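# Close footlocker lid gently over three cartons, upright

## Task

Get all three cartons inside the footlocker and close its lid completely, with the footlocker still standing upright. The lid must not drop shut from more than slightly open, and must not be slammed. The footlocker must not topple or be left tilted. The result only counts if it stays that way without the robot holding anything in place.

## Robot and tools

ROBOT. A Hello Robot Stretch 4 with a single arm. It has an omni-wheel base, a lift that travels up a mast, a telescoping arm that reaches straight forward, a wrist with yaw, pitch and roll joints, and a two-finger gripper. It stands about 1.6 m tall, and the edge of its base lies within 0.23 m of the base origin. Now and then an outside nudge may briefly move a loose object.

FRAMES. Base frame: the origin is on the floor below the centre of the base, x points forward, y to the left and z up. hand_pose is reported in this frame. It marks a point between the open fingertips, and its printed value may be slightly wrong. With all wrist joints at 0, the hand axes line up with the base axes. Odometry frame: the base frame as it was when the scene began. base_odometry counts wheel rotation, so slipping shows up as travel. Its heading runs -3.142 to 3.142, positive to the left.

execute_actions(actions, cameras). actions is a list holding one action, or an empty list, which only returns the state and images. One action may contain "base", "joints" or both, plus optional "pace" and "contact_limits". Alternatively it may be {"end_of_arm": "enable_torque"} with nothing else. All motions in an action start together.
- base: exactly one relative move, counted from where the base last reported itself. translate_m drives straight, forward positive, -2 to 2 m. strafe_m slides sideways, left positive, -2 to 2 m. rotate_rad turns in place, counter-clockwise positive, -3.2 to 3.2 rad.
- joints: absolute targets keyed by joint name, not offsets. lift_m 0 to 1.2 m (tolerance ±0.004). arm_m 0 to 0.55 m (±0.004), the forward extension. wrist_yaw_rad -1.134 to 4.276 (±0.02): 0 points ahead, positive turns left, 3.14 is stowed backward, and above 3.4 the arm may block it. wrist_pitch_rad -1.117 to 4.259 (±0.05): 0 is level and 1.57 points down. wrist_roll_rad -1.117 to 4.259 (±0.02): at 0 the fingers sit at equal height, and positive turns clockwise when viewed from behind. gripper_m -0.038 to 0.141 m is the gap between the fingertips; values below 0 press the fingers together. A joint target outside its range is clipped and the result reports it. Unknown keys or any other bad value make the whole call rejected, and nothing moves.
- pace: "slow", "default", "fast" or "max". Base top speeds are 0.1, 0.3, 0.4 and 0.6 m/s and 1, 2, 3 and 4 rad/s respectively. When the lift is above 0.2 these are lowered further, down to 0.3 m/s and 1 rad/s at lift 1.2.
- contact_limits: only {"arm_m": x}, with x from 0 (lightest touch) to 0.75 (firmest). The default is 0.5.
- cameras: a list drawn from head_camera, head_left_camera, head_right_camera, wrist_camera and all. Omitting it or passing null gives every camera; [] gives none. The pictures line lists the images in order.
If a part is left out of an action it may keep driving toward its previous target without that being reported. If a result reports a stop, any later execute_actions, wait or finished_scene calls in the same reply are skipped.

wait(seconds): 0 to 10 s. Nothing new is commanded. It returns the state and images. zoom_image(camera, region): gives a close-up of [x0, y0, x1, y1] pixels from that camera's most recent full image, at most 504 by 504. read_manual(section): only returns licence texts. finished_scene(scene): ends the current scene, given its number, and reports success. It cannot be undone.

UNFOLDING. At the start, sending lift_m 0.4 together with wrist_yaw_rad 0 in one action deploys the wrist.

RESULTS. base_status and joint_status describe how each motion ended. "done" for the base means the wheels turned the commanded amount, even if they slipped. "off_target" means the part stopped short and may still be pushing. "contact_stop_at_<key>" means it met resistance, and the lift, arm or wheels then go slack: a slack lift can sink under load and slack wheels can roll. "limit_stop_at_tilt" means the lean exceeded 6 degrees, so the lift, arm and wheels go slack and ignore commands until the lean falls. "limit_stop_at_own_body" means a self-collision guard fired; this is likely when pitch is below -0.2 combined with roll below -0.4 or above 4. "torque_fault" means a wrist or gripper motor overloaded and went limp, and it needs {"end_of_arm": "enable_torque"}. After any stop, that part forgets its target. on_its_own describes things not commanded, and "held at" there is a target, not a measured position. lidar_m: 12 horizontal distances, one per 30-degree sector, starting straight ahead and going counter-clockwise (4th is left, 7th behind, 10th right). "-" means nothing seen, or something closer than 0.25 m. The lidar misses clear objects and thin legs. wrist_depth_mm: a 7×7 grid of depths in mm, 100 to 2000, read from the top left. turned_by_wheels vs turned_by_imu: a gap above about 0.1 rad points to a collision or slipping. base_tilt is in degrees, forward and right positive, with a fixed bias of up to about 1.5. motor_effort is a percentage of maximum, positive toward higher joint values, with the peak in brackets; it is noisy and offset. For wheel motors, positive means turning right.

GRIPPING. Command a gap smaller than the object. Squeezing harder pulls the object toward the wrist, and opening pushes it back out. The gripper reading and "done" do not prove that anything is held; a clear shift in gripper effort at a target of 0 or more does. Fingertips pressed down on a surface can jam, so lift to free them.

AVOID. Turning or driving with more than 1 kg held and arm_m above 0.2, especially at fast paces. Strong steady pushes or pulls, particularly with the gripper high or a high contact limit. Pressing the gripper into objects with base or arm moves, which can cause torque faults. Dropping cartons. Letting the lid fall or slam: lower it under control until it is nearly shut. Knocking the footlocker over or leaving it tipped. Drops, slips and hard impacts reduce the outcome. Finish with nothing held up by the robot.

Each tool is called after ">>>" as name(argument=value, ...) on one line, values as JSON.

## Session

>>> execute_actions(actions=[])

Scene clock: 0.00 s.
base_odometry: x=+0.000 y=+0.000 heading=+0.000 (m, m, rad; odometry frame)
turned_by_wheels: +0.000 (rad since the last result)
turned_by_imu: +0.000 (rad since the last result)
base_tilt: forward=-0.6 right=-0.7 (deg)
lidar_m: 1.82 2.90 2.99 1.86 1.78 2.42 1.13 1.07 1.11 1.43 1.34 1.42
base_status: not commanded
joint_positions: lift_m=+0.210 arm_m=+0.003 wrist_yaw_rad=+3.168 wrist_pitch_rad=+0.018 wrist_roll_rad=+0.015 gripper_m=+0.057
joint_status: not commanded
motor_effort: lift_m=+19 arm_m=-1 wrist_yaw_rad=+0 wrist_pitch_rad=-5 wrist_roll_rad=+0 gripper_m=-4 wheel_0=-1 wheel_1=+0 wheel_2=+0 (%)
hand_pose: x=-0.1172 y=+0.0797 z=+0.3835 quat_wxyz=(-0.013, -0.009, +0.007, +1.000) (m; base frame)
wrist_depth_mm: - 145 207 - - - - / - - 143 - - - - / - 108 140 - - - - / - 117 141 - - - - / 145 1661 1808 - - - - / 207 1708 1397 1661 211 1576 1576 / 204 1098 1008 160 1025 946 1025
pictures: head_camera, head_left_camera, head_right_camera, wrist_camera
Images, in order (width x height): head_camera 420x560, head_left_camera 420x672, head_right_camera 420x672, wrist_camera 616x392.

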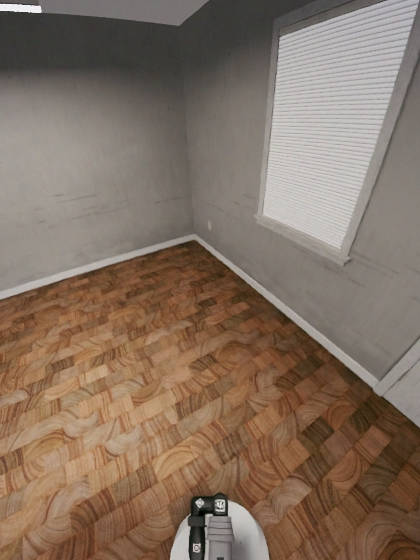

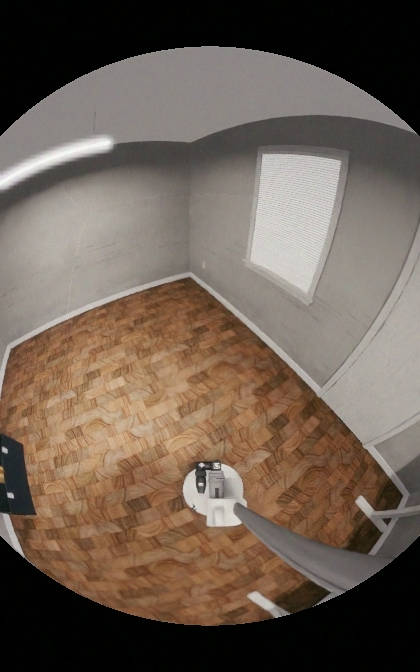

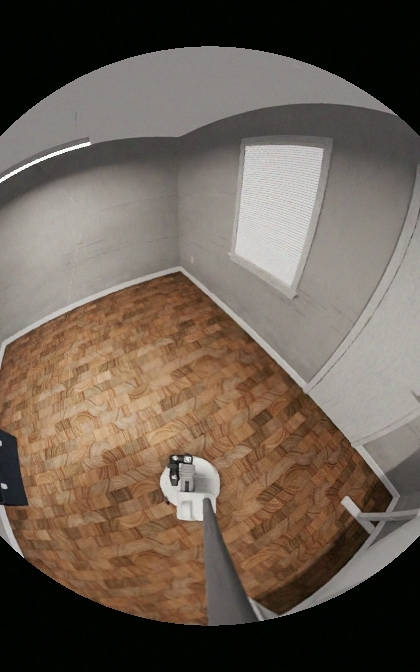

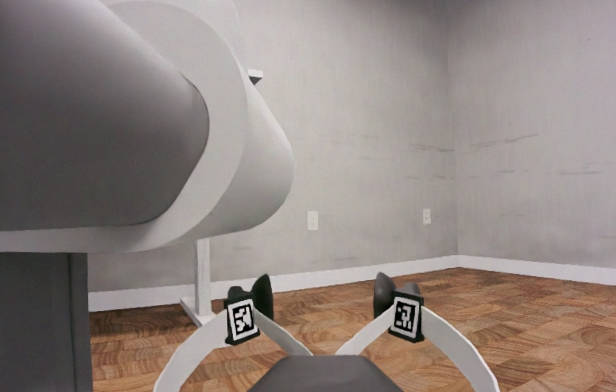

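>>> execute_actions(actions=[{"base": {"rotate_rad": 2.12}, "joints": {"lift_m": 0.45, "wrist_yaw_rad": 0, "gripper_m": 0.141}}])

Scene clock: 10.87 s.
base_odometry: x=+0.000 y=+0.000 heading=+2.120 (m, m, rad; odometry frame)
turned_by_wheels: +2.120 (rad since the last result)
turned_by_imu: +2.123 (rad since the last result)
base_tilt: forward=-0.6 right=-0.7 (deg)
lidar_m: 1.79 2.46 1.09 1.04 1.09 1.41 1.35 1.44 1.97 2.92 3.03 1.83
base_status: done
joint_positions: lift_m=+0.450 arm_m=+0.003 wrist_yaw_rad=+0.001 wrist_pitch_rad=+0.018 wrist_roll_rad=+0.015 gripper_m=+0.141
joint_status: all done
motor_effort: lift_m=+21(21) arm_m=+0(0) wrist_yaw_rad=-2(5) wrist_pitch_rad=-7(7) wrist_roll_rad=+0(0) gripper_m=+0(6) wheel_0=-1(5) wheel_1=-1(5) wheel_2=-1(9) (%)
hand_pose: x=+0.4620 y=-0.0873 z=+0.6228 quat_wxyz=(+1.000, +0.008, +0.009, +0.000) (m; base frame)
wrist_depth_mm: - - - - - - - / - - - - - - - / - - - - - - - / - - - - - - - / - - - - - 1921 - / - - 221 - 1499 206 - / 1708 1618 1576 150 1537 1430 1499
pictures: head_camera, head_left_camera, head_right_camera, wrist_camera
Images, in order (width x height): head_camera 420x560, head_left_camera 420x672, head_right_camera 420x672, wrist_camera 616x392.

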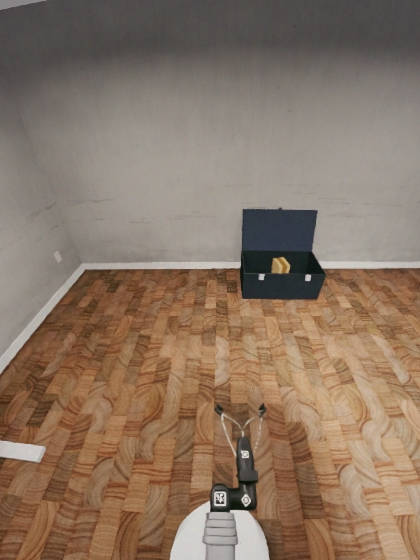

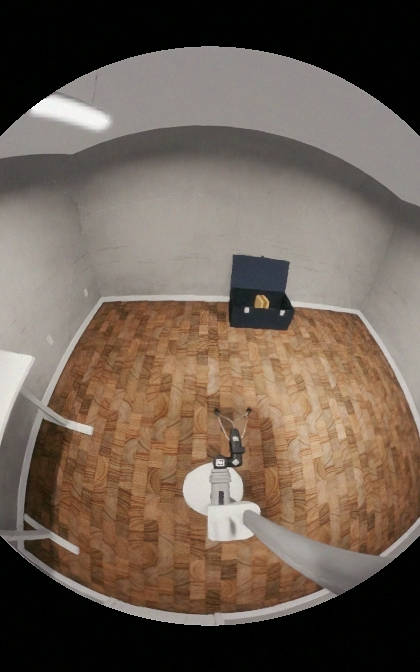

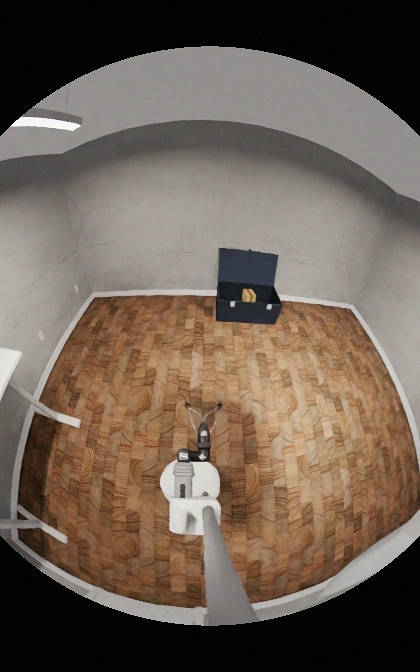

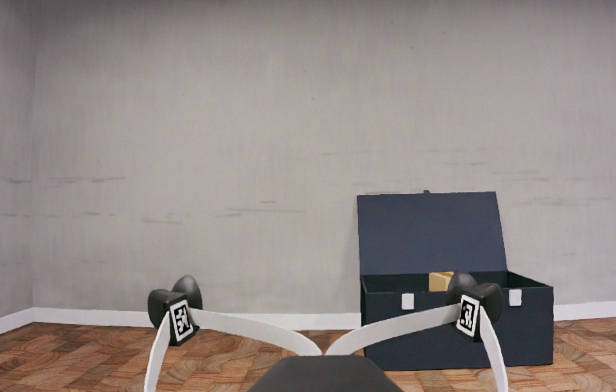

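>>> execute_actions(actions=[{"base": {"strafe_m": -0.52}, "pace": "fast"}], cameras=["wrist_camera", "head_camera"])

Scene clock: 24.00 s.
base_odometry: x=+0.444 y=+0.271 heading=+2.120 (m, m, rad; odometry frame)
turned_by_wheels: +0.000 (rad since the last result)
turned_by_imu: +0.003 (rad since the last result)
base_tilt: forward=-0.7 right=-0.6 (deg)
lidar_m: 1.75 2.46 1.64 1.57 1.63 1.42 1.37 1.43 2.01 2.40 2.46 1.79
base_status: done
joint_positions: lift_m=+0.450 arm_m=+0.003 wrist_yaw_rad=+0.000 wrist_pitch_rad=+0.018 wrist_roll_rad=+0.015 gripper_m=+0.141
joint_status: not commanded
motor_effort: lift_m=+21(21) arm_m=+0(0) wrist_yaw_rad=+0(1) wrist_pitch_rad=-6(6) wrist_roll_rad=+0(1) gripper_m=-3(2) wheel_0=+2(10) wheel_1=+2(11) wheel_2=-1(2) (%)
hand_pose: x=+0.4620 y=-0.0874 z=+0.6228 quat_wxyz=(+1.000, +0.008, +0.009, +0.000) (m; base frame)
wrist_depth_mm: - - - - - - - / - - - - - - - / - - - - - - - / - - - - - - - / - - - - - - - / - - 220 1499 1464 206 - / 1708 1618 1537 150 1430 1537 1618
pictures: head_camera, wrist_camera
Images, in order (width x height): head_camera 420x560, wrist_camera 616x392.

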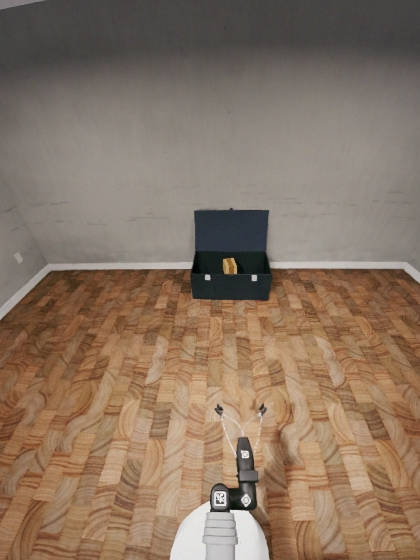

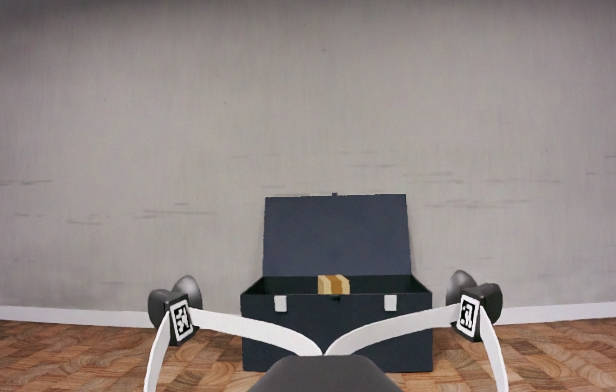

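>>> execute_actions(actions=[{"base": {"translate_m": 1.41}, "joints": {"lift_m": 0.7, "wrist_pitch_rad": 1.6, "arm_m": 0.36}, "pace": "fast"}])

Scene clock: 42.83 s.
base_odometry: x=-0.292 y=+1.474 heading=+2.120 (m, m, rad; odometry frame)
turned_by_wheels: +0.000 (rad since the last result)
turned_by_imu: +0.004 (rad since the last result)
base_tilt: forward=-0.6 right=-0.7 (deg)
lidar_m: 0.34 0.35 1.35 2.33 1.81 2.23 2.78 2.93 2.51 2.41 0.46 0.36
base_status: done
joint_positions: lift_m=+0.700 arm_m=+0.359 wrist_yaw_rad=+0.000 wrist_pitch_rad=+1.600 wrist_roll_rad=+0.015 gripper_m=+0.141
joint_status: all done
motor_effort: lift_m=+21(23) arm_m=+6(5) wrist_yaw_rad=+0(1) wrist_pitch_rad=-1(2) wrist_roll_rad=+0(1) gripper_m=+0(1) wheel_0=+0(5) wheel_1=+0(7) wheel_2=+1(12) (%)
hand_pose: x=+0.5216 y=-0.0874 z=+0.5896 quat_wxyz=(+0.697, +0.005, +0.717, -0.005) (m; base frame)
wrist_depth_mm: 715 473 473 473 459 449 445 / 842 580 634 621 615 597 564 / 842 661 788 788 788 788 647 / 831 661 778 798 778 778 647 / 854 668 798 439 778 788 640 / 820 609 220 436 433 203 621 / 831 504 500 150 517 508 539
pictures: head_camera, head_left_camera, head_right_camera, wrist_camera
Images, in order (width x height): head_camera 420x560, head_left_camera 420x672, head_right_camera 420x672, wrist_camera 616x392.

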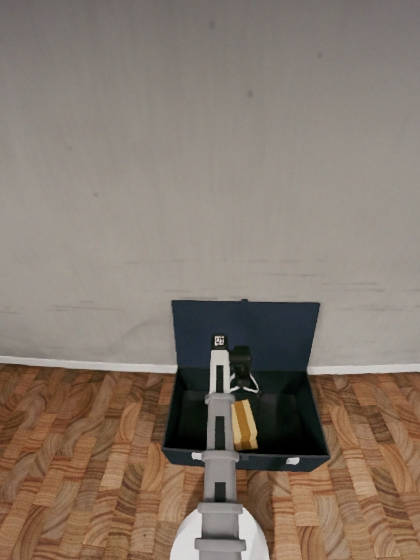

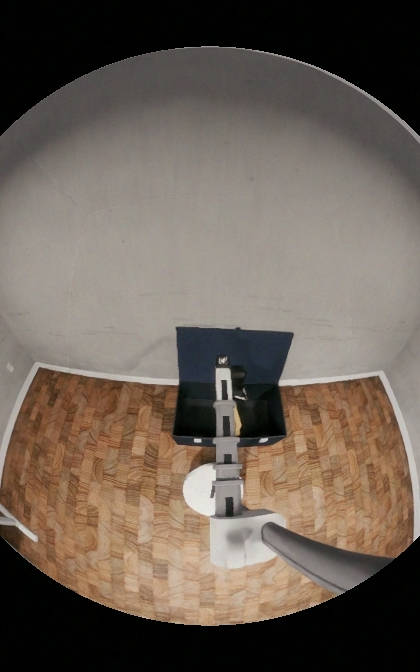

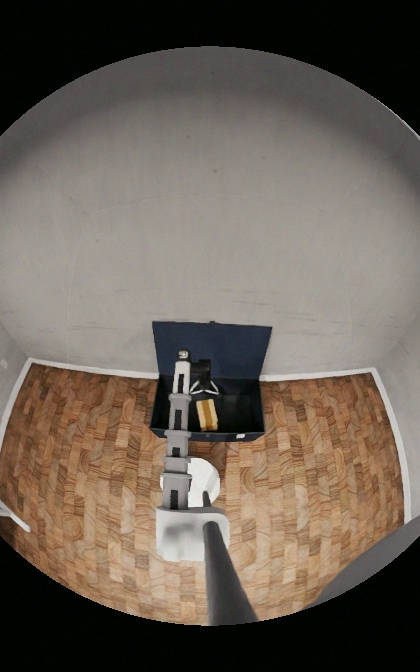

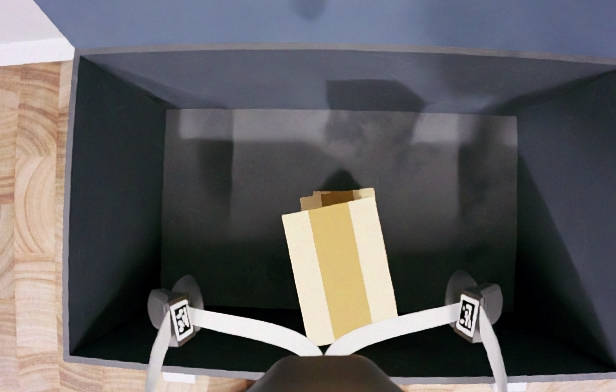

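>>> execute_actions(actions=[{"base": {"rotate_rad": -0.03}, "joints": {"lift_m": 0.5, "arm_m": 0.345, "wrist_roll_rad": -0.185}}], cameras=["wrist_camera"])

Scene clock: 70.83 s.
base_odometry: x=-0.292 y=+1.474 heading=+2.090 (m, m, rad; odometry frame)
turned_by_wheels: -0.030 (rad since the last result)
turned_by_imu: -0.028 (rad since the last result)
base_tilt: forward=-0.6 right=-0.7 (deg)
lidar_m: 0.33 0.36 1.31 2.33 1.83 2.23 2.81 2.91 2.52 2.41 0.51 0.35
base_status: done
joint_positions: lift_m=+0.500 arm_m=+0.346 wrist_yaw_rad=+0.000 wrist_pitch_rad=+1.600 wrist_roll_rad=-0.185 gripper_m=+0.141
joint_status: all done
motor_effort: lift_m=+16(21) arm_m=-6(7) wrist_yaw_rad=+0(0) wrist_pitch_rad=+1(0) wrist_roll_rad=+0(4) gripper_m=+1(2) wheel_0=-1(5) wheel_1=+0(3) wheel_2=-1(5) (%)
hand_pose: x=+0.5085 y=-0.0874 z=+0.3901 quat_wxyz=(+0.694, -0.064, +0.714, +0.066) (m; base frame)
wrist_depth_mm: 427 535 539 488 442 397 370 / 433 603 603 597 591 530 473 / 459 603 591 591 591 585 569 / 480 603 603 240 239 585 574 / 500 597 603 238 238 580 574 / 455 500 221 237 236 203 569 / 357 373 418 150 236 569 559
pictures: wrist_camera
Images, in order (width x height): wrist_camera 616x392.

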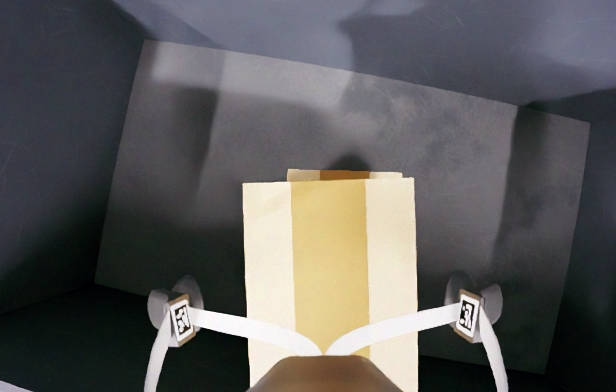

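>>> execute_actions(actions=[{"base": {"strafe_m": -0.005}, "joints": {"lift_m": 0.453}}], cameras=["wrist_camera"])

>>> execute_actions(actions=[{"joints": {"gripper_m": 0.05}}], cameras=["wrist_camera"])

Scene clock: 83.80 s.
base_odometry: x=-0.288 y=+1.476 heading=+2.090 (m, m, rad; odometry frame)
turned_by_wheels: +0.000 (rad since the last result)
turned_by_imu: +0.002 (rad since the last result)
base_tilt: forward=-0.6 right=-0.7 (deg)
lidar_m: 0.33 0.36 1.31 2.33 1.83 2.24 2.81 2.92 2.53 2.41 0.51 0.34
base_status: done
joint_positions: lift_m=+0.453 arm_m=+0.346 wrist_yaw_rad=+0.000 wrist_pitch_rad=+1.600 wrist_roll_rad=-0.185 gripper_m=+0.141
joint_status: all done
motor_effort: lift_m=+16(16) arm_m=-6(6) wrist_yaw_rad=+0(0) wrist_pitch_rad=+0(0) wrist_roll_rad=-1(1) gripper_m=+0(0) wheel_0=+1(4) wheel_1=+2(7) wheel_2=+0(0) (%)
hand_pose: x=+0.5085 y=-0.0874 z=+0.3431 quat_wxyz=(+0.694, -0.064, +0.714, +0.066) (m; base frame)
wrist_depth_mm: 433 549 544 488 439 389 368 / 439 564 559 549 539 535 473 / 466 559 554 554 549 539 539 / 484 554 554 194 191 535 535 / 504 554 195 193 191 539 525 / 459 500 194 191 190 203 525 / 357 375 379 150 190 530 521
pictures: wrist_camera
Images, in order (width x height): wrist_camera 616x392.

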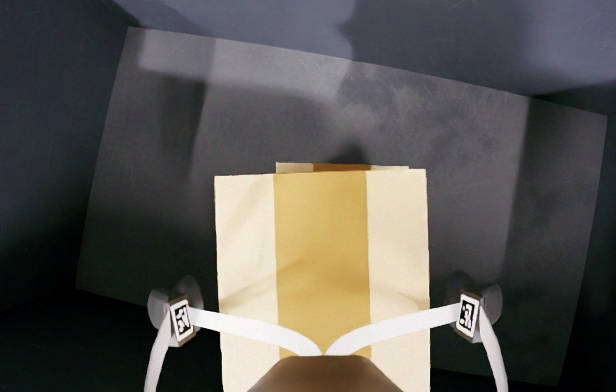

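Scene clock: 85.73 s.
base_odometry: x=-0.288 y=+1.476 heading=+2.090 (m, m, rad; odometry frame)
turned_by_wheels: +0.000 (rad since the last result)
turned_by_imu: +0.001 (rad since the last result)
base_tilt: forward=-0.6 right=-0.7 (deg)
lidar_m: 0.33 0.35 1.32 2.34 1.83 2.23 2.80 2.93 2.54 2.41 0.50 0.34
base_status: not commanded
joint_positions: lift_m=+0.453 arm_m=+0.346 wrist_yaw_rad=+0.000 wrist_pitch_rad=+1.600 wrist_roll_rad=-0.185 gripper_m=+0.051
joint_status: all done
motor_effort: lift_m=+17(17) arm_m=-5(6) wrist_yaw_rad=-1(1) wrist_pitch_rad=+0(3) wrist_roll_rad=+0(2) gripper_m=-25(25) wheel_0=+1(1) wheel_1=+3(3) wheel_2=+0(0) (%)
hand_pose: x=+0.5085 y=-0.0874 z=+0.3430 quat_wxyz=(+0.694, -0.064, +0.714, +0.066) (m; base frame)
wrist_depth_mm: 427 539 544 492 442 394 368 / 442 564 554 549 544 530 477 / 466 559 564 549 544 539 530 / 480 559 177 176 174 535 535 / 504 554 177 175 174 535 530 / 459 521 176 175 173 187 525 / 357 357 175 173 171 530 521
pictures: wrist_camera
Images, in order (width x height): wrist_camera 616x392.

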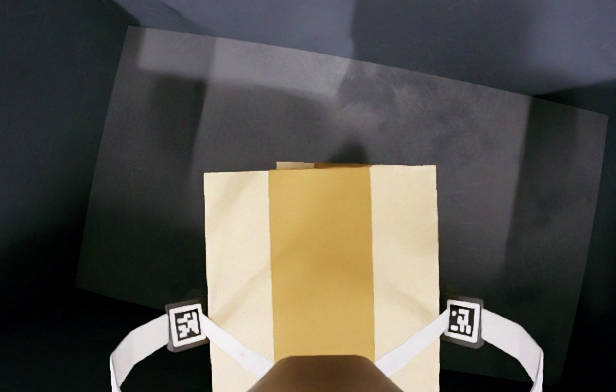

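>>> execute_actions(actions=[{"base": {"strafe_m": -0.22}, "joints": {"lift_m": 0.47, "arm_m": 0.41, "wrist_roll_rad": 0.0}}], cameras=["wrist_camera", "head_camera"])

Scene clock: 97.87 s.
base_odometry: x=-0.097 y=+1.586 heading=+2.090 (m, m, rad; odometry frame)
turned_by_wheels: +0.000 (rad since the last result)
turned_by_imu: +0.003 (rad since the last result)
base_tilt: forward=-0.6 right=-0.7 (deg)
lidar_m: 0.34 0.35 0.49 2.56 2.05 2.60 2.80 2.92 2.27 2.17 1.37 0.34
base_status: done
joint_positions: lift_m=+0.470 arm_m=+0.409 wrist_yaw_rad=+0.000 wrist_pitch_rad=+1.600 wrist_roll_rad=+0.000 gripper_m=+0.051
joint_status: all done
motor_effort: lift_m=+23(23) arm_m=+6(9) wrist_yaw_rad=+0(0) wrist_pitch_rad=+1(1) wrist_roll_rad=+0(3) gripper_m=-25(24) wheel_0=-2(9) wheel_1=+1(7) wheel_2=+0(1) (%)
hand_pose: x=+0.5716 y=-0.0874 z=+0.3595 quat_wxyz=(+0.697, +0.000, +0.717, +0.000) (m; base frame)
wrist_depth_mm: 334 327 334 334 330 319 278 / 466 473 477 480 473 389 281 / 580 569 569 564 564 407 285 / 580 569 177 176 175 402 285 / 334 332 176 175 174 402 282 / 332 329 176 174 173 187 277 / 330 329 176 173 172 373 257
pictures: head_camera, wrist_camera
Images, in order (width x height): head_camera 420x560, wrist_camera 616x392.

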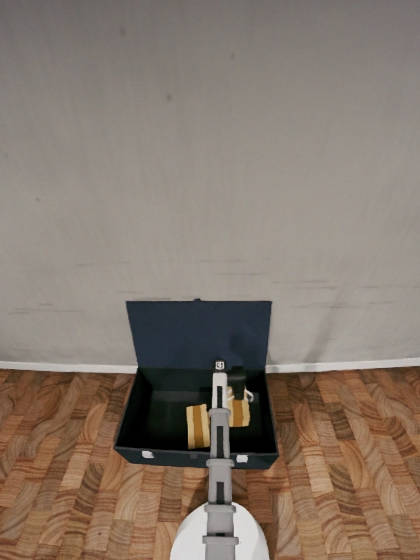

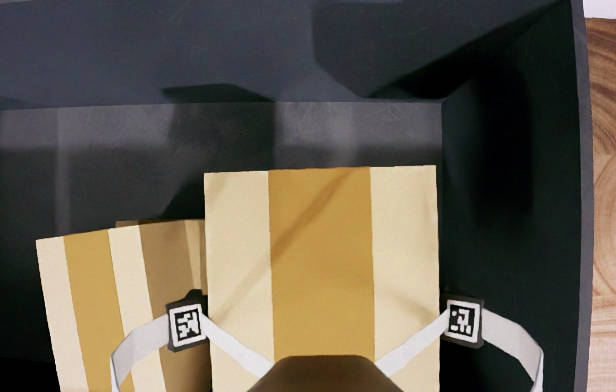

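>>> execute_actions(actions=[{"joints": {"lift_m": 0.214}, "pace": "fast"}], cameras=["wrist_camera"])

Scene clock: 105.47 s.
base_odometry: x=-0.097 y=+1.586 heading=+2.090 (m, m, rad; odometry frame)
turned_by_wheels: +0.000 (rad since the last result)
turned_by_imu: +0.002 (rad since the last result)
base_tilt: forward=-0.6 right=-0.7 (deg)
lidar_m: 0.32 0.36 0.49 2.56 2.05 2.61 2.80 2.91 2.27 2.17 1.36 0.34
base_status: not commanded
joint_positions: lift_m=+0.214 arm_m=+0.409 wrist_yaw_rad=+0.000 wrist_pitch_rad=+1.600 wrist_roll_rad=+0.000 gripper_m=+0.051
joint_status: all done
motor_effort: lift_m=+18(21) arm_m=+6(6) wrist_yaw_rad=+0(0) wrist_pitch_rad=+1(1) wrist_roll_rad=+0(0) gripper_m=-26(25) wheel_0=-1(1) wheel_1=+1(1) wheel_2=-1(0) (%)
hand_pose: x=+0.5715 y=-0.0874 z=+0.1039 quat_wxyz=(+0.697, +0.000, +0.717, +0.000) (m; base frame)
wrist_depth_mm: 320 317 314 309 307 303 277 / 320 317 312 310 306 304 281 / 319 317 310 310 306 303 285 / 315 312 178 175 174 303 283 / 208 285 177 176 174 300 281 / 195 259 177 175 173 187 278 / 192 234 176 173 172 297 258
pictures: wrist_camera
Images, in order (width x height): wrist_camera 616x392.

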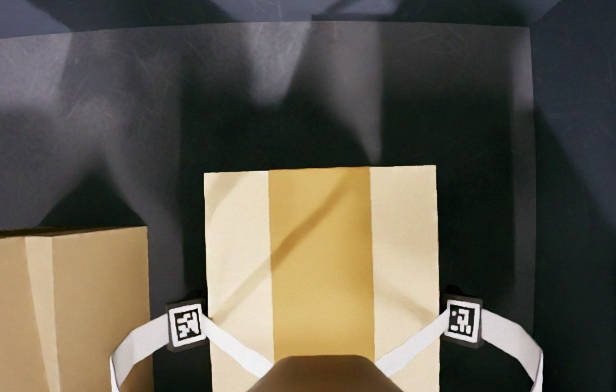

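>>> execute_actions(actions=[{"joints": {"gripper_m": 0.13}}], cameras=["wrist_camera"])

Scene clock: 112.93 s.
base_odometry: x=-0.097 y=+1.586 heading=+2.090 (m, m, rad; odometry frame)
turned_by_wheels: +0.000 (rad since the last result)
turned_by_imu: +0.002 (rad since the last result)
base_tilt: forward=-0.6 right=-0.7 (deg)
lidar_m: 0.33 0.35 0.48 2.55 2.05 2.59 2.80 2.92 2.27 2.18 1.38 0.34
base_status: not commanded
joint_positions: lift_m=+0.214 arm_m=+0.409 wrist_yaw_rad=+0.000 wrist_pitch_rad=+1.600 wrist_roll_rad=+0.000 gripper_m=+0.130
joint_status: all done
motor_effort: lift_m=+18(18) arm_m=+6(6) wrist_yaw_rad=+1(1) wrist_pitch_rad=-1(6) wrist_roll_rad=+2(3) gripper_m=+0(24) wheel_0=-1(1) wheel_1=+1(1) wheel_2=+0(0) (%)
hand_pose: x=+0.5713 y=-0.0874 z=+0.1039 quat_wxyz=(+0.697, +0.000, +0.718, +0.000) (m; base frame)
wrist_depth_mm: 320 317 312 312 307 306 279 / 320 315 315 309 306 306 279 / 319 314 312 309 307 303 283 / 317 314 312 190 189 301 285 / 208 285 191 189 188 301 281 / 195 263 190 187 187 210 278 / 193 256 190 153 187 300 276
pictures: wrist_camera
Images, in order (width x height): wrist_camera 616x392.

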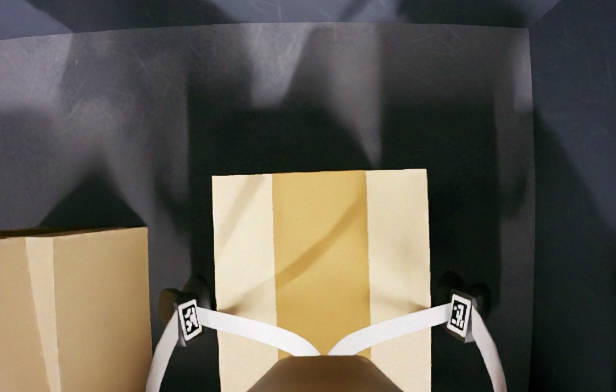

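>>> execute_actions(actions=[{"joints": {"lift_m": 0.5, "arm_m": 0.35}, "pace": "fast"}], cameras=[])

>>> execute_actions(actions=[{"base": {"strafe_m": 0.198}, "joints": {"lift_m": 0.8, "wrist_pitch_rad": 0.6, "wrist_roll_rad": 1.57, "gripper_m": 0.047}, "pace": "fast"}])

Scene clock: 131.33 s.
base_odometry: x=-0.097 y=+1.586 heading=+2.090 (m, m, rad; odometry frame)
turned_by_wheels: +0.000 (rad since the last result)
turned_by_imu: +0.002 (rad since the last result)
base_tilt: forward=-0.6 right=-0.7 (deg)
lidar_m: 0.34 0.35 0.48 2.55 2.03 2.60 2.81 2.91 2.29 2.17 1.38 0.35
base_status: not commanded
joint_positions: lift_m=+0.500 arm_m=+0.351 wrist_yaw_rad=+0.000 wrist_pitch_rad=+1.600 wrist_roll_rad=+0.000 gripper_m=+0.130
joint_status: all done
motor_effort: lift_m=+21(24) arm_m=-6(5) wrist_yaw_rad=+0(1) wrist_pitch_rad=+0(0) wrist_roll_rad=+1(2) gripper_m=-1(2) wheel_0=+0(1) wheel_1=+1(1) wheel_2=-1(0) (%)
hand_pose: x=+0.5135 y=-0.0874 z=+0.3896 quat_wxyz=(+0.697, +0.000, +0.717, +0.000) (m; base frame)
wrist_depth_mm: 452 449 452 455 449 399 296 / 609 609 603 603 597 402 289 / 609 603 603 597 591 404 291 / 615 368 597 480 585 404 291 / 609 364 530 469 580 399 291 / 597 359 221 591 585 211 286 / 480 359 480 152 484 351 289
pictures: none
No camera images: the call's "cameras" was empty. Leave "cameras" out to get every camera's image.

Scene clock: 133.17 s.
base_odometry: x=-0.269 y=+1.487 heading=+2.090 (m, m, rad; odometry frame)
turned_by_wheels: +0.000 (rad since the last result)
turned_by_imu: +0.000 (rad since the last result)
base_tilt: forward=-0.6 right=-0.6 (deg)
lidar_m: 0.34 0.36 1.31 2.36 1.85 2.23 2.80 2.92 2.50 2.38 0.49 0.36
base_status: done
joint_positions: lift_m=+0.800 arm_m=+0.351 wrist_yaw_rad=+0.000 wrist_pitch_rad=+0.602 wrist_roll_rad=+1.570 gripper_m=+0.047
joint_status: all done
motor_effort: lift_m=+21(21) arm_m=-5(5) wrist_yaw_rad=-1(1) wrist_pitch_rad=-5(11) wrist_roll_rad=+1(6) gripper_m=-4(6) wheel_0=-2(9) wheel_1=-2(9) wheel_2=-1(1) (%)
hand_pose: x=+0.7596 y=-0.0874 z=+0.8146 quat_wxyz=(+0.676, +0.675, +0.210, -0.209) (m; base frame)
wrist_depth_mm: 320 353 404 421 445 480 517 / 319 355 402 415 442 477 508 / 319 353 402 415 445 469 508 / 315 349 394 415 436 469 508 / 314 345 397 407 436 469 504 / 309 345 368 407 210 466 496 / 307 340 375 165 433 459 496
pictures: head_camera, head_left_camera, head_right_camera, wrist_camera
Images, in order (width x height): head_camera 420x560, head_left_camera 420x672, head_right_camera 420x672, wrist_camera 616x392.

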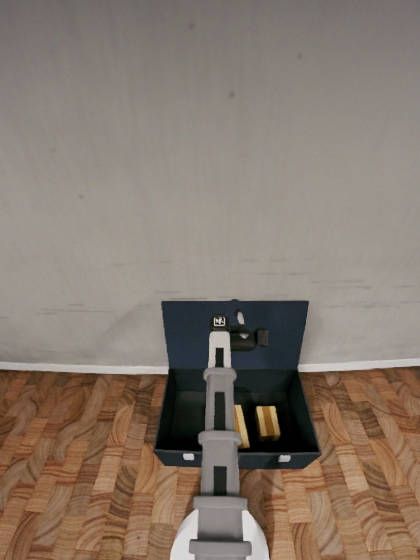

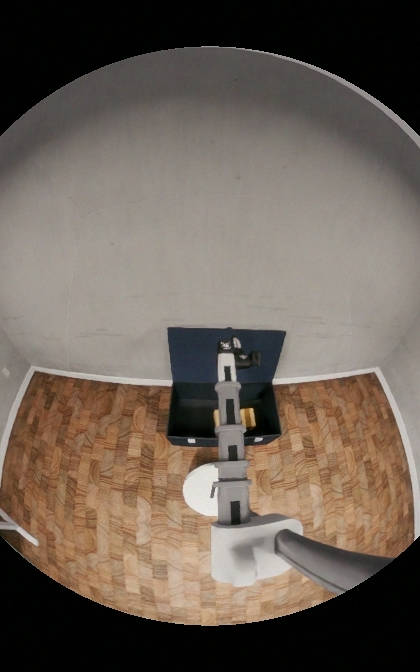

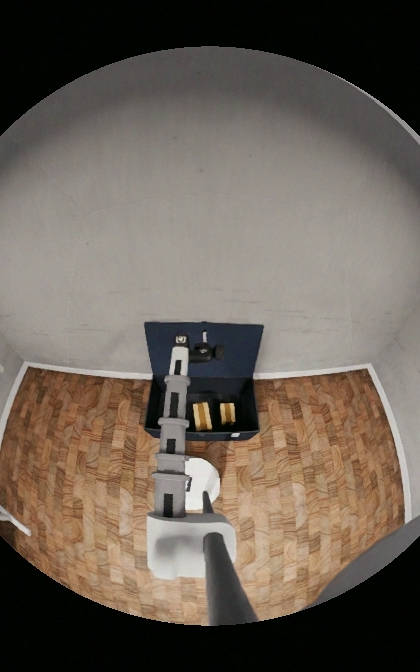

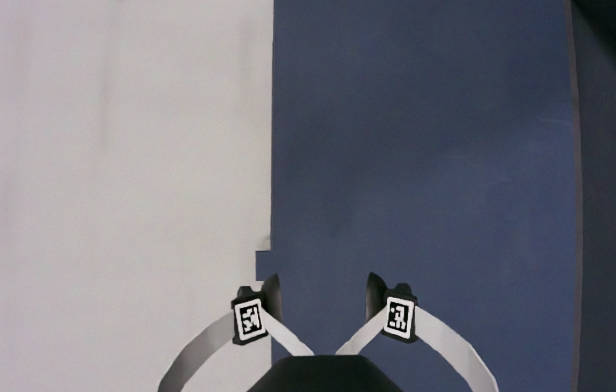

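>>> zoom_image(camera="wrist_camera", region=[220, 210, 340, 320])

Region (220, 210, 340, 320) of wrist_camera's 616x392 image, scaled by 4.200; it fills the top 462 rows of this view, and the rest is white.

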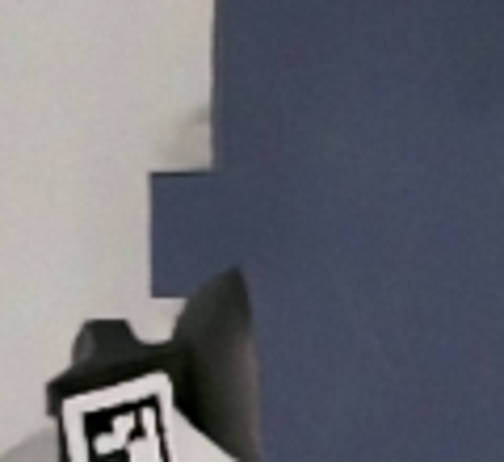

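>>> execute_actions(actions=[{"joints": {"lift_m": 0.762, "arm_m": 0.475, "gripper_m": 0.06}, "contact_limits": {"arm_m": 0.15}}], cameras=["wrist_camera"])

>>> zoom_image(camera="wrist_camera", region=[200, 200, 440, 360])

Scene clock: 172.60 s.
base_odometry: x=-0.269 y=+1.487 heading=+2.090 (m, m, rad; odometry frame)
turned_by_wheels: +0.000 (rad since the last result)
turned_by_imu: +0.002 (rad since the last result)
base_tilt: forward=-0.6 right=-0.7 (deg)
lidar_m: 0.34 0.36 1.33 2.36 1.87 2.24 2.81 2.92 2.50 2.39 0.50 0.37
base_status: not commanded
joint_positions: lift_m=+0.762 arm_m=+0.474 wrist_yaw_rad=+0.000 wrist_pitch_rad=+0.602 wrist_roll_rad=+1.570 gripper_m=+0.060
joint_status: all done
motor_effort: lift_m=+16(22) arm_m=+6(10) wrist_yaw_rad=+0(0) wrist_pitch_rad=-6(6) wrist_roll_rad=+2(2) gripper_m=-3(3) wheel_0=-1(1) wheel_1=-2(2) wheel_2=-1(1) (%)
contact_limits: arm_m 0.15
hand_pose: x=+0.8827 y=-0.0874 z=+0.7771 quat_wxyz=(+0.676, +0.675, +0.210, -0.209) (m; base frame)
wrist_depth_mm: 217 242 276 290 300 325 343 / 217 241 274 287 298 320 343 / 216 239 273 286 297 322 343 / 215 238 271 285 294 319 342 / 213 236 268 283 294 317 338 / 211 236 251 277 210 315 334 / 210 230 262 160 294 314 332
pictures: wrist_camera
Images, in order (width x height): wrist_camera 616x392.

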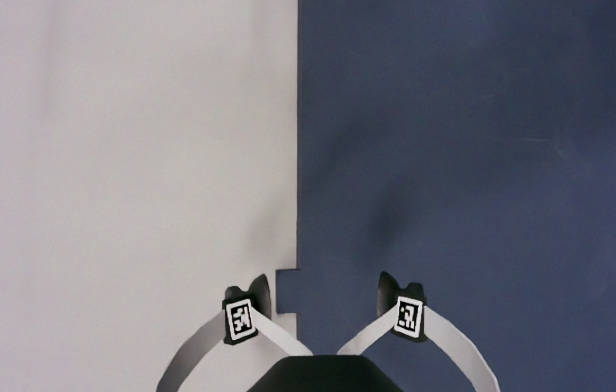

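Region (200, 200, 440, 360) of wrist_camera's 616x392 image, scaled by 2.100.

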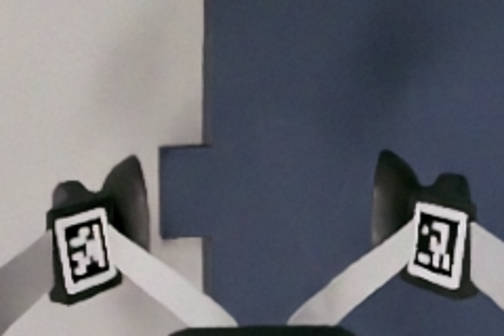

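>>> execute_actions(actions=[])

Scene clock: 194.67 s.
base_odometry: x=-0.269 y=+1.487 heading=+2.090 (m, m, rad; odometry frame)
turned_by_wheels: +0.000 (rad since the last result)
turned_by_imu: +0.001 (rad since the last result)
base_tilt: forward=-0.6 right=-0.8 (deg)
lidar_m: 0.33 0.35 1.32 2.36 1.86 2.23 2.80 2.92 2.50 2.39 0.48 0.36
base_status: not commanded
joint_positions: lift_m=+0.762 arm_m=+0.474 wrist_yaw_rad=+0.000 wrist_pitch_rad=+0.602 wrist_roll_rad=+1.570 gripper_m=+0.060
joint_status: all done
motor_effort: lift_m=+16(22) arm_m=+6(10) wrist_yaw_rad=+0(0) wrist_pitch_rad=-6(6) wrist_roll_rad=+2(2) gripper_m=-3(3) wheel_0=-1(1) wheel_1=-2(2) wheel_2=-1(1) (%)
contact_limits: arm_m 0.15
hand_pose: x=+0.8827 y=-0.0874 z=+0.7771 quat_wxyz=(+0.676, +0.675, +0.210, -0.209) (m; base frame)
wrist_depth_mm: 217 242 277 289 300 325 345 / 216 241 273 287 298 324 345 / 215 241 271 286 297 319 340 / 214 239 270 285 294 319 340 / 213 236 268 282 294 317 338 / 210 235 251 277 211 315 336 / 211 229 260 160 293 312 334
pictures: head_camera, head_left_camera, head_right_camera, wrist_camera
Images, in order (width x height): head_camera 420x560, head_left_camera 420x672, head_right_camera 420x672, wrist_camera 616x392.

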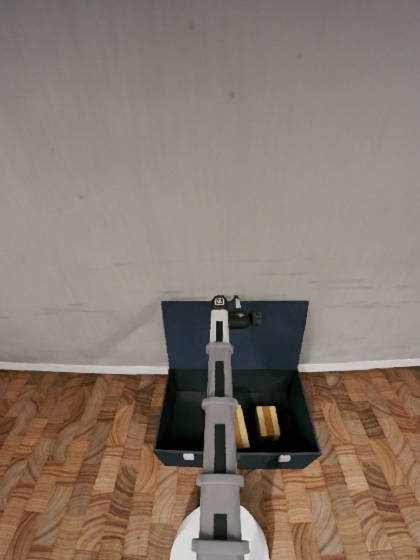

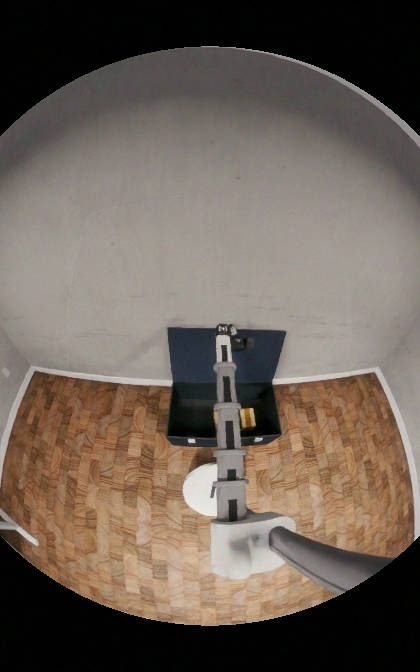

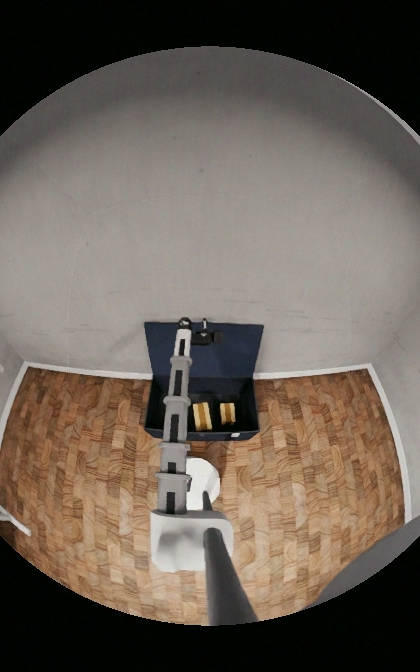

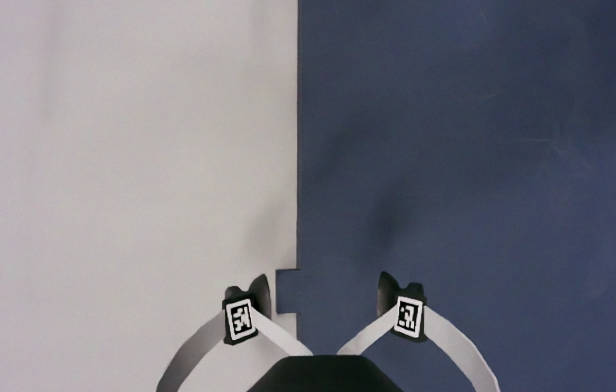

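>>> execute_actions(actions=[{"joints": {"arm_m": 0.497}, "pace": "slow", "contact_limits": {"arm_m": 0.1}}], cameras=["wrist_camera"])

Scene clock: 200.63 s.
base_odometry: x=-0.269 y=+1.487 heading=+2.090 (m, m, rad; odometry frame)
turned_by_wheels: +0.000 (rad since the last result)
turned_by_imu: +0.002 (rad since the last result)
base_tilt: forward=-0.6 right=-0.7 (deg)
lidar_m: 0.34 0.35 1.32 2.36 1.86 2.23 2.80 2.91 2.50 2.39 0.50 0.37
base_status: not commanded
joint_positions: lift_m=+0.762 arm_m=+0.496 wrist_yaw_rad=+0.000 wrist_pitch_rad=+0.602 wrist_roll_rad=+1.570 gripper_m=+0.060
joint_status: all done
motor_effort: lift_m=+16(15) arm_m=+6(4) wrist_yaw_rad=+0(0) wrist_pitch_rad=-4(7) wrist_roll_rad=+2(1) gripper_m=-1(3) wheel_0=-1(2) wheel_1=-2(2) wheel_2=-1(1) (%)
contact_limits: arm_m 0.1
hand_pose: x=+0.9047 y=-0.0874 z=+0.7771 quat_wxyz=(+0.676, +0.675, +0.210, -0.209) (m; base frame)
wrist_depth_mm: 198 222 253 274 277 298 317 / 198 220 251 272 274 296 315 / 198 220 249 270 272 296 314 / 197 218 248 268 271 293 312 / 196 217 247 264 271 291 310 / 194 215 231 255 210 291 309 / 193 211 237 160 270 289 309
pictures: wrist_camera
Images, in order (width x height): wrist_camera 616x392.

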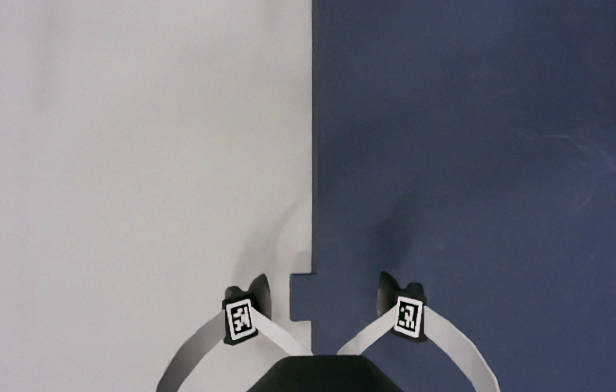

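>>> zoom_image(camera="wrist_camera", region=[200, 230, 440, 370])

Region (200, 230, 440, 370) of wrist_camera's 616x392 image, scaled by 2.100; it fills the top 294 rows of this view, and the rest is white.

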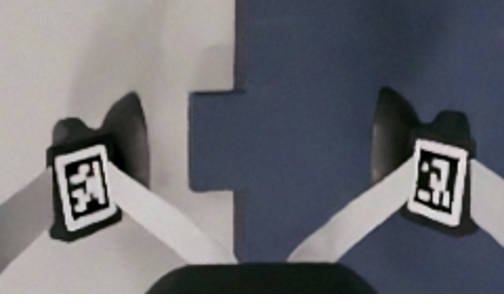

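>>> execute_actions(actions=[{"joints": {"arm_m": 0.502, "lift_m": 0.746}, "pace": "slow", "contact_limits": {"arm_m": 0.1}}], cameras=["wrist_camera"])

Scene clock: 222.93 s.
base_odometry: x=-0.269 y=+1.487 heading=+2.090 (m, m, rad; odometry frame)
turned_by_wheels: +0.000 (rad since the last result)
turned_by_imu: +0.001 (rad since the last result)
base_tilt: forward=-0.6 right=-0.7 (deg)
lidar_m: 0.32 0.36 1.31 2.35 1.85 2.23 2.79 2.92 2.49 2.37 0.50 0.34
base_status: not commanded
joint_positions: lift_m=+0.746 arm_m=+0.501 wrist_yaw_rad=+0.000 wrist_pitch_rad=+0.602 wrist_roll_rad=+1.570 gripper_m=+0.060
joint_status: all done
motor_effort: lift_m=+16(16) arm_m=+6(9) wrist_yaw_rad=+0(0) wrist_pitch_rad=-4(5) wrist_roll_rad=+1(2) gripper_m=-4(4) wheel_0=-2(2) wheel_1=-2(2) wheel_2=-1(1) (%)
contact_limits: arm_m 0.1
hand_pose: x=+0.9097 y=-0.0874 z=+0.7611 quat_wxyz=(+0.676, +0.675, +0.210, -0.209) (m; base frame)
wrist_depth_mm: 195 217 248 256 265 289 306 / 195 216 248 254 265 286 304 / 194 216 245 254 262 283 300 / 193 213 242 251 262 281 298 / 191 212 242 252 262 279 298 / 190 211 225 243 211 277 297 / 188 206 234 160 257 278 296
pictures: wrist_camera
Images, in order (width x height): wrist_camera 616x392.

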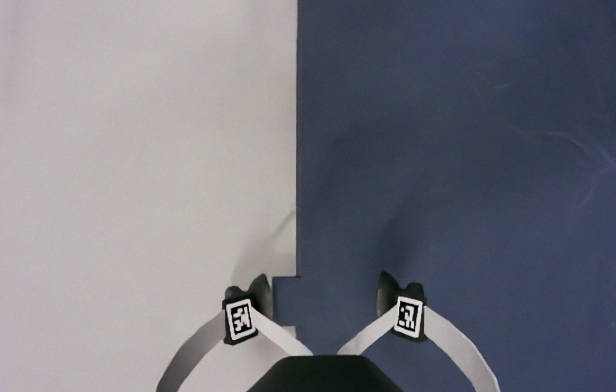

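>>> execute_actions(actions=[{"joints": {"lift_m": 0.737}, "pace": "slow"}], cameras=["wrist_camera"])

Scene clock: 234.70 s.
base_odometry: x=-0.269 y=+1.487 heading=+2.090 (m, m, rad; odometry frame)
turned_by_wheels: +0.000 (rad since the last result)
turned_by_imu: +0.001 (rad since the last result)
base_tilt: forward=-0.6 right=-0.7 (deg)
lidar_m: 0.33 0.36 1.32 2.35 1.86 2.23 2.80 2.92 2.47 2.38 0.50 0.36
base_status: not commanded
joint_positions: lift_m=+0.737 arm_m=+0.501 wrist_yaw_rad=+0.000 wrist_pitch_rad=+0.601 wrist_roll_rad=+1.570 gripper_m=+0.060
joint_status: all done
motor_effort: lift_m=+15(13) arm_m=+6(6) wrist_yaw_rad=-1(1) wrist_pitch_rad=-3(6) wrist_roll_rad=+3(2) gripper_m=-4(3) wheel_0=-2(1) wheel_1=-2(2) wheel_2=-1(1) (%)
hand_pose: x=+0.9098 y=-0.0874 z=+0.7524 quat_wxyz=(+0.676, +0.675, +0.209, -0.209) (m; base frame)
wrist_depth_mm: 194 217 247 250 262 283 298 / 195 216 245 250 259 282 298 / 194 216 244 247 260 279 297 / 193 214 244 248 259 278 296 / 192 213 240 246 258 277 294 / 189 210 215 241 210 276 291 / 189 207 236 156 255 273 291
pictures: wrist_camera
Images, in order (width x height): wrist_camera 616x392.

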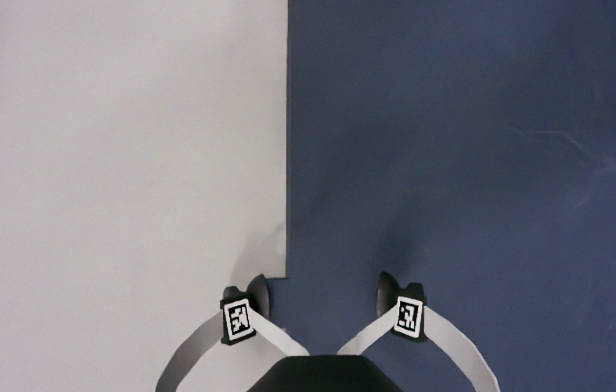

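>>> zoom_image(camera="wrist_camera", region=[200, 230, 440, 370])

Region (200, 230, 440, 370) of wrist_camera's 616x392 image, scaled by 2.100; it fills the top 294 rows of this view, and the rest is white.

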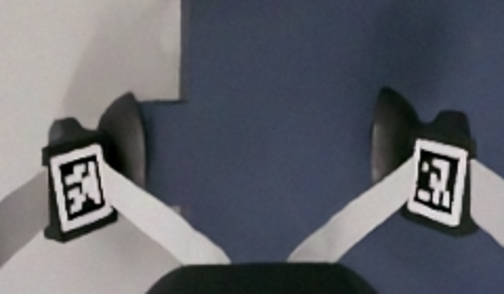

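>>> execute_actions(actions=[{"joints": {"lift_m": 0.731}, "pace": "slow"}], cameras=[])

>>> execute_actions(actions=[{"joints": {"arm_m": 0.478}, "pace": "slow", "contact_limits": {"arm_m": 0.3}}], cameras=["wrist_camera"])

Scene clock: 250.23 s.
base_odometry: x=-0.269 y=+1.487 heading=+2.090 (m, m, rad; odometry frame)
turned_by_wheels: +0.000 (rad since the last result)
turned_by_imu: +0.001 (rad since the last result)
base_tilt: forward=-0.6 right=-0.7 (deg)
lidar_m: 0.34 0.35 1.31 2.37 1.87 2.24 2.81 2.91 2.48 2.38 0.48 0.37
base_status: not commanded
joint_positions: lift_m=+0.731 arm_m=+0.501 wrist_yaw_rad=+0.000 wrist_pitch_rad=+0.598 wrist_roll_rad=+1.570 gripper_m=+0.060
joint_status: all done
motor_effort: lift_m=+13(12) arm_m=+6(6) wrist_yaw_rad=+0(1) wrist_pitch_rad=+4(6) wrist_roll_rad=+2(1) gripper_m=-5(4) wheel_0=-2(2) wheel_1=-2(2) wheel_2=-1(1) (%)
hand_pose: x=+0.9103 y=-0.0875 z=+0.7473 quat_wxyz=(+0.676, +0.675, +0.208, -0.208) (m; base frame)
wrist_depth_mm: 196 217 247 248 262 279 297 / 195 216 244 248 259 279 297 / 195 215 244 247 258 277 294 / 193 213 243 247 257 274 293 / 191 212 240 246 256 274 291 / 189 210 212 240 209 272 289 / 187 204 233 163 254 271 287
pictures: none
No camera images: the call's "cameras" was empty. Leave "cameras" out to get every camera's image.

Scene clock: 251.50 s.
base_odometry: x=-0.269 y=+1.487 heading=+2.090 (m, m, rad; odometry frame)
turned_by_wheels: +0.000 (rad since the last result)
turned_by_imu: +0.000 (rad since the last result)
base_tilt: forward=-0.6 right=-0.7 (deg)
lidar_m: 0.34 0.36 1.32 2.36 1.88 2.21 2.80 2.91 2.50 2.38 0.49 0.37
base_status: not commanded
joint_positions: lift_m=+0.731 arm_m=+0.479 wrist_yaw_rad=+0.001 wrist_pitch_rad=+0.593 wrist_roll_rad=+1.570 gripper_m=+0.060
joint_status: all done
motor_effort: lift_m=+14(14) arm_m=-7(11) wrist_yaw_rad=-2(2) wrist_pitch_rad=+21(19) wrist_roll_rad=+1(1) gripper_m=-5(7) wheel_0=-1(2) wheel_1=-2(2) wheel_2=-1(1) (%)
contact_limits: arm_m 0.3
hand_pose: x=+0.8894 y=-0.0873 z=+0.7484 quat_wxyz=(+0.677, +0.676, +0.207, -0.206) (m; base frame)
wrist_depth_mm: 212 236 267 251 266 290 312 / 212 236 267 249 265 289 310 / 211 235 266 249 265 286 307 / 211 233 264 247 263 285 304 / 208 230 259 247 262 283 303 / 207 229 215 243 211 282 301 / 205 223 251 237 260 279 300
pictures: wrist_camera
Images, in order (width x height): wrist_camera 616x392.

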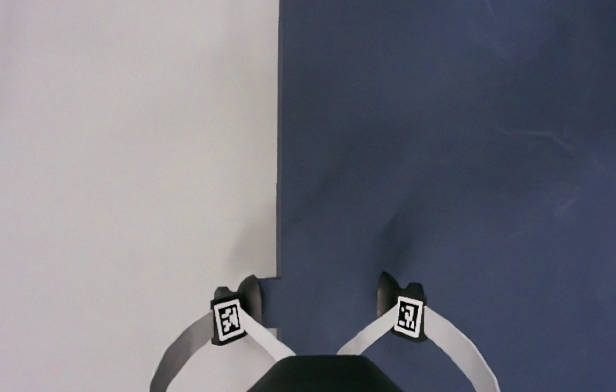

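>>> execute_actions(actions=[{"joints": {"arm_m": 0.435, "lift_m": 0.740}, "pace": "slow", "contact_limits": {"arm_m": 0.3}}], cameras=["wrist_camera"])

Scene clock: 261.43 s.
base_odometry: x=-0.269 y=+1.487 heading=+2.090 (m, m, rad; odometry frame)
turned_by_wheels: +0.000 (rad since the last result)
turned_by_imu: +0.002 (rad since the last result)
base_tilt: forward=-0.6 right=-0.6 (deg)
lidar_m: 0.35 0.34 1.31 2.36 1.86 2.22 2.79 2.92 2.47 2.37 0.49 0.35
base_status: not commanded
joint_positions: lift_m=+0.740 arm_m=+0.436 wrist_yaw_rad=+0.001 wrist_pitch_rad=+0.593 wrist_roll_rad=+1.570 gripper_m=+0.060
joint_status: all done
motor_effort: lift_m=+19(20) arm_m=-6(4) wrist_yaw_rad=-2(1) wrist_pitch_rad=+19(21) wrist_roll_rad=+2(0) gripper_m=-8(7) wheel_0=-2(2) wheel_1=-2(2) wheel_2=-1(1) (%)
contact_limits: arm_m 0.3
hand_pose: x=+0.8464 y=-0.0873 z=+0.7570 quat_wxyz=(+0.677, +0.676, +0.207, -0.206) (m; base frame)
wrist_depth_mm: 249 274 312 256 279 315 347 / 249 276 312 254 277 312 345 / 245 274 307 253 276 307 345 / 246 271 307 252 273 307 340 / 244 270 306 251 272 304 340 / 241 267 215 247 210 306 336 / 241 258 293 238 270 303 336
pictures: wrist_camera
Images, in order (width x height): wrist_camera 616x392.

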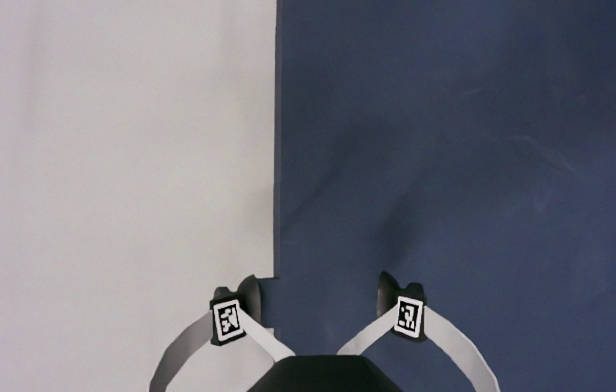

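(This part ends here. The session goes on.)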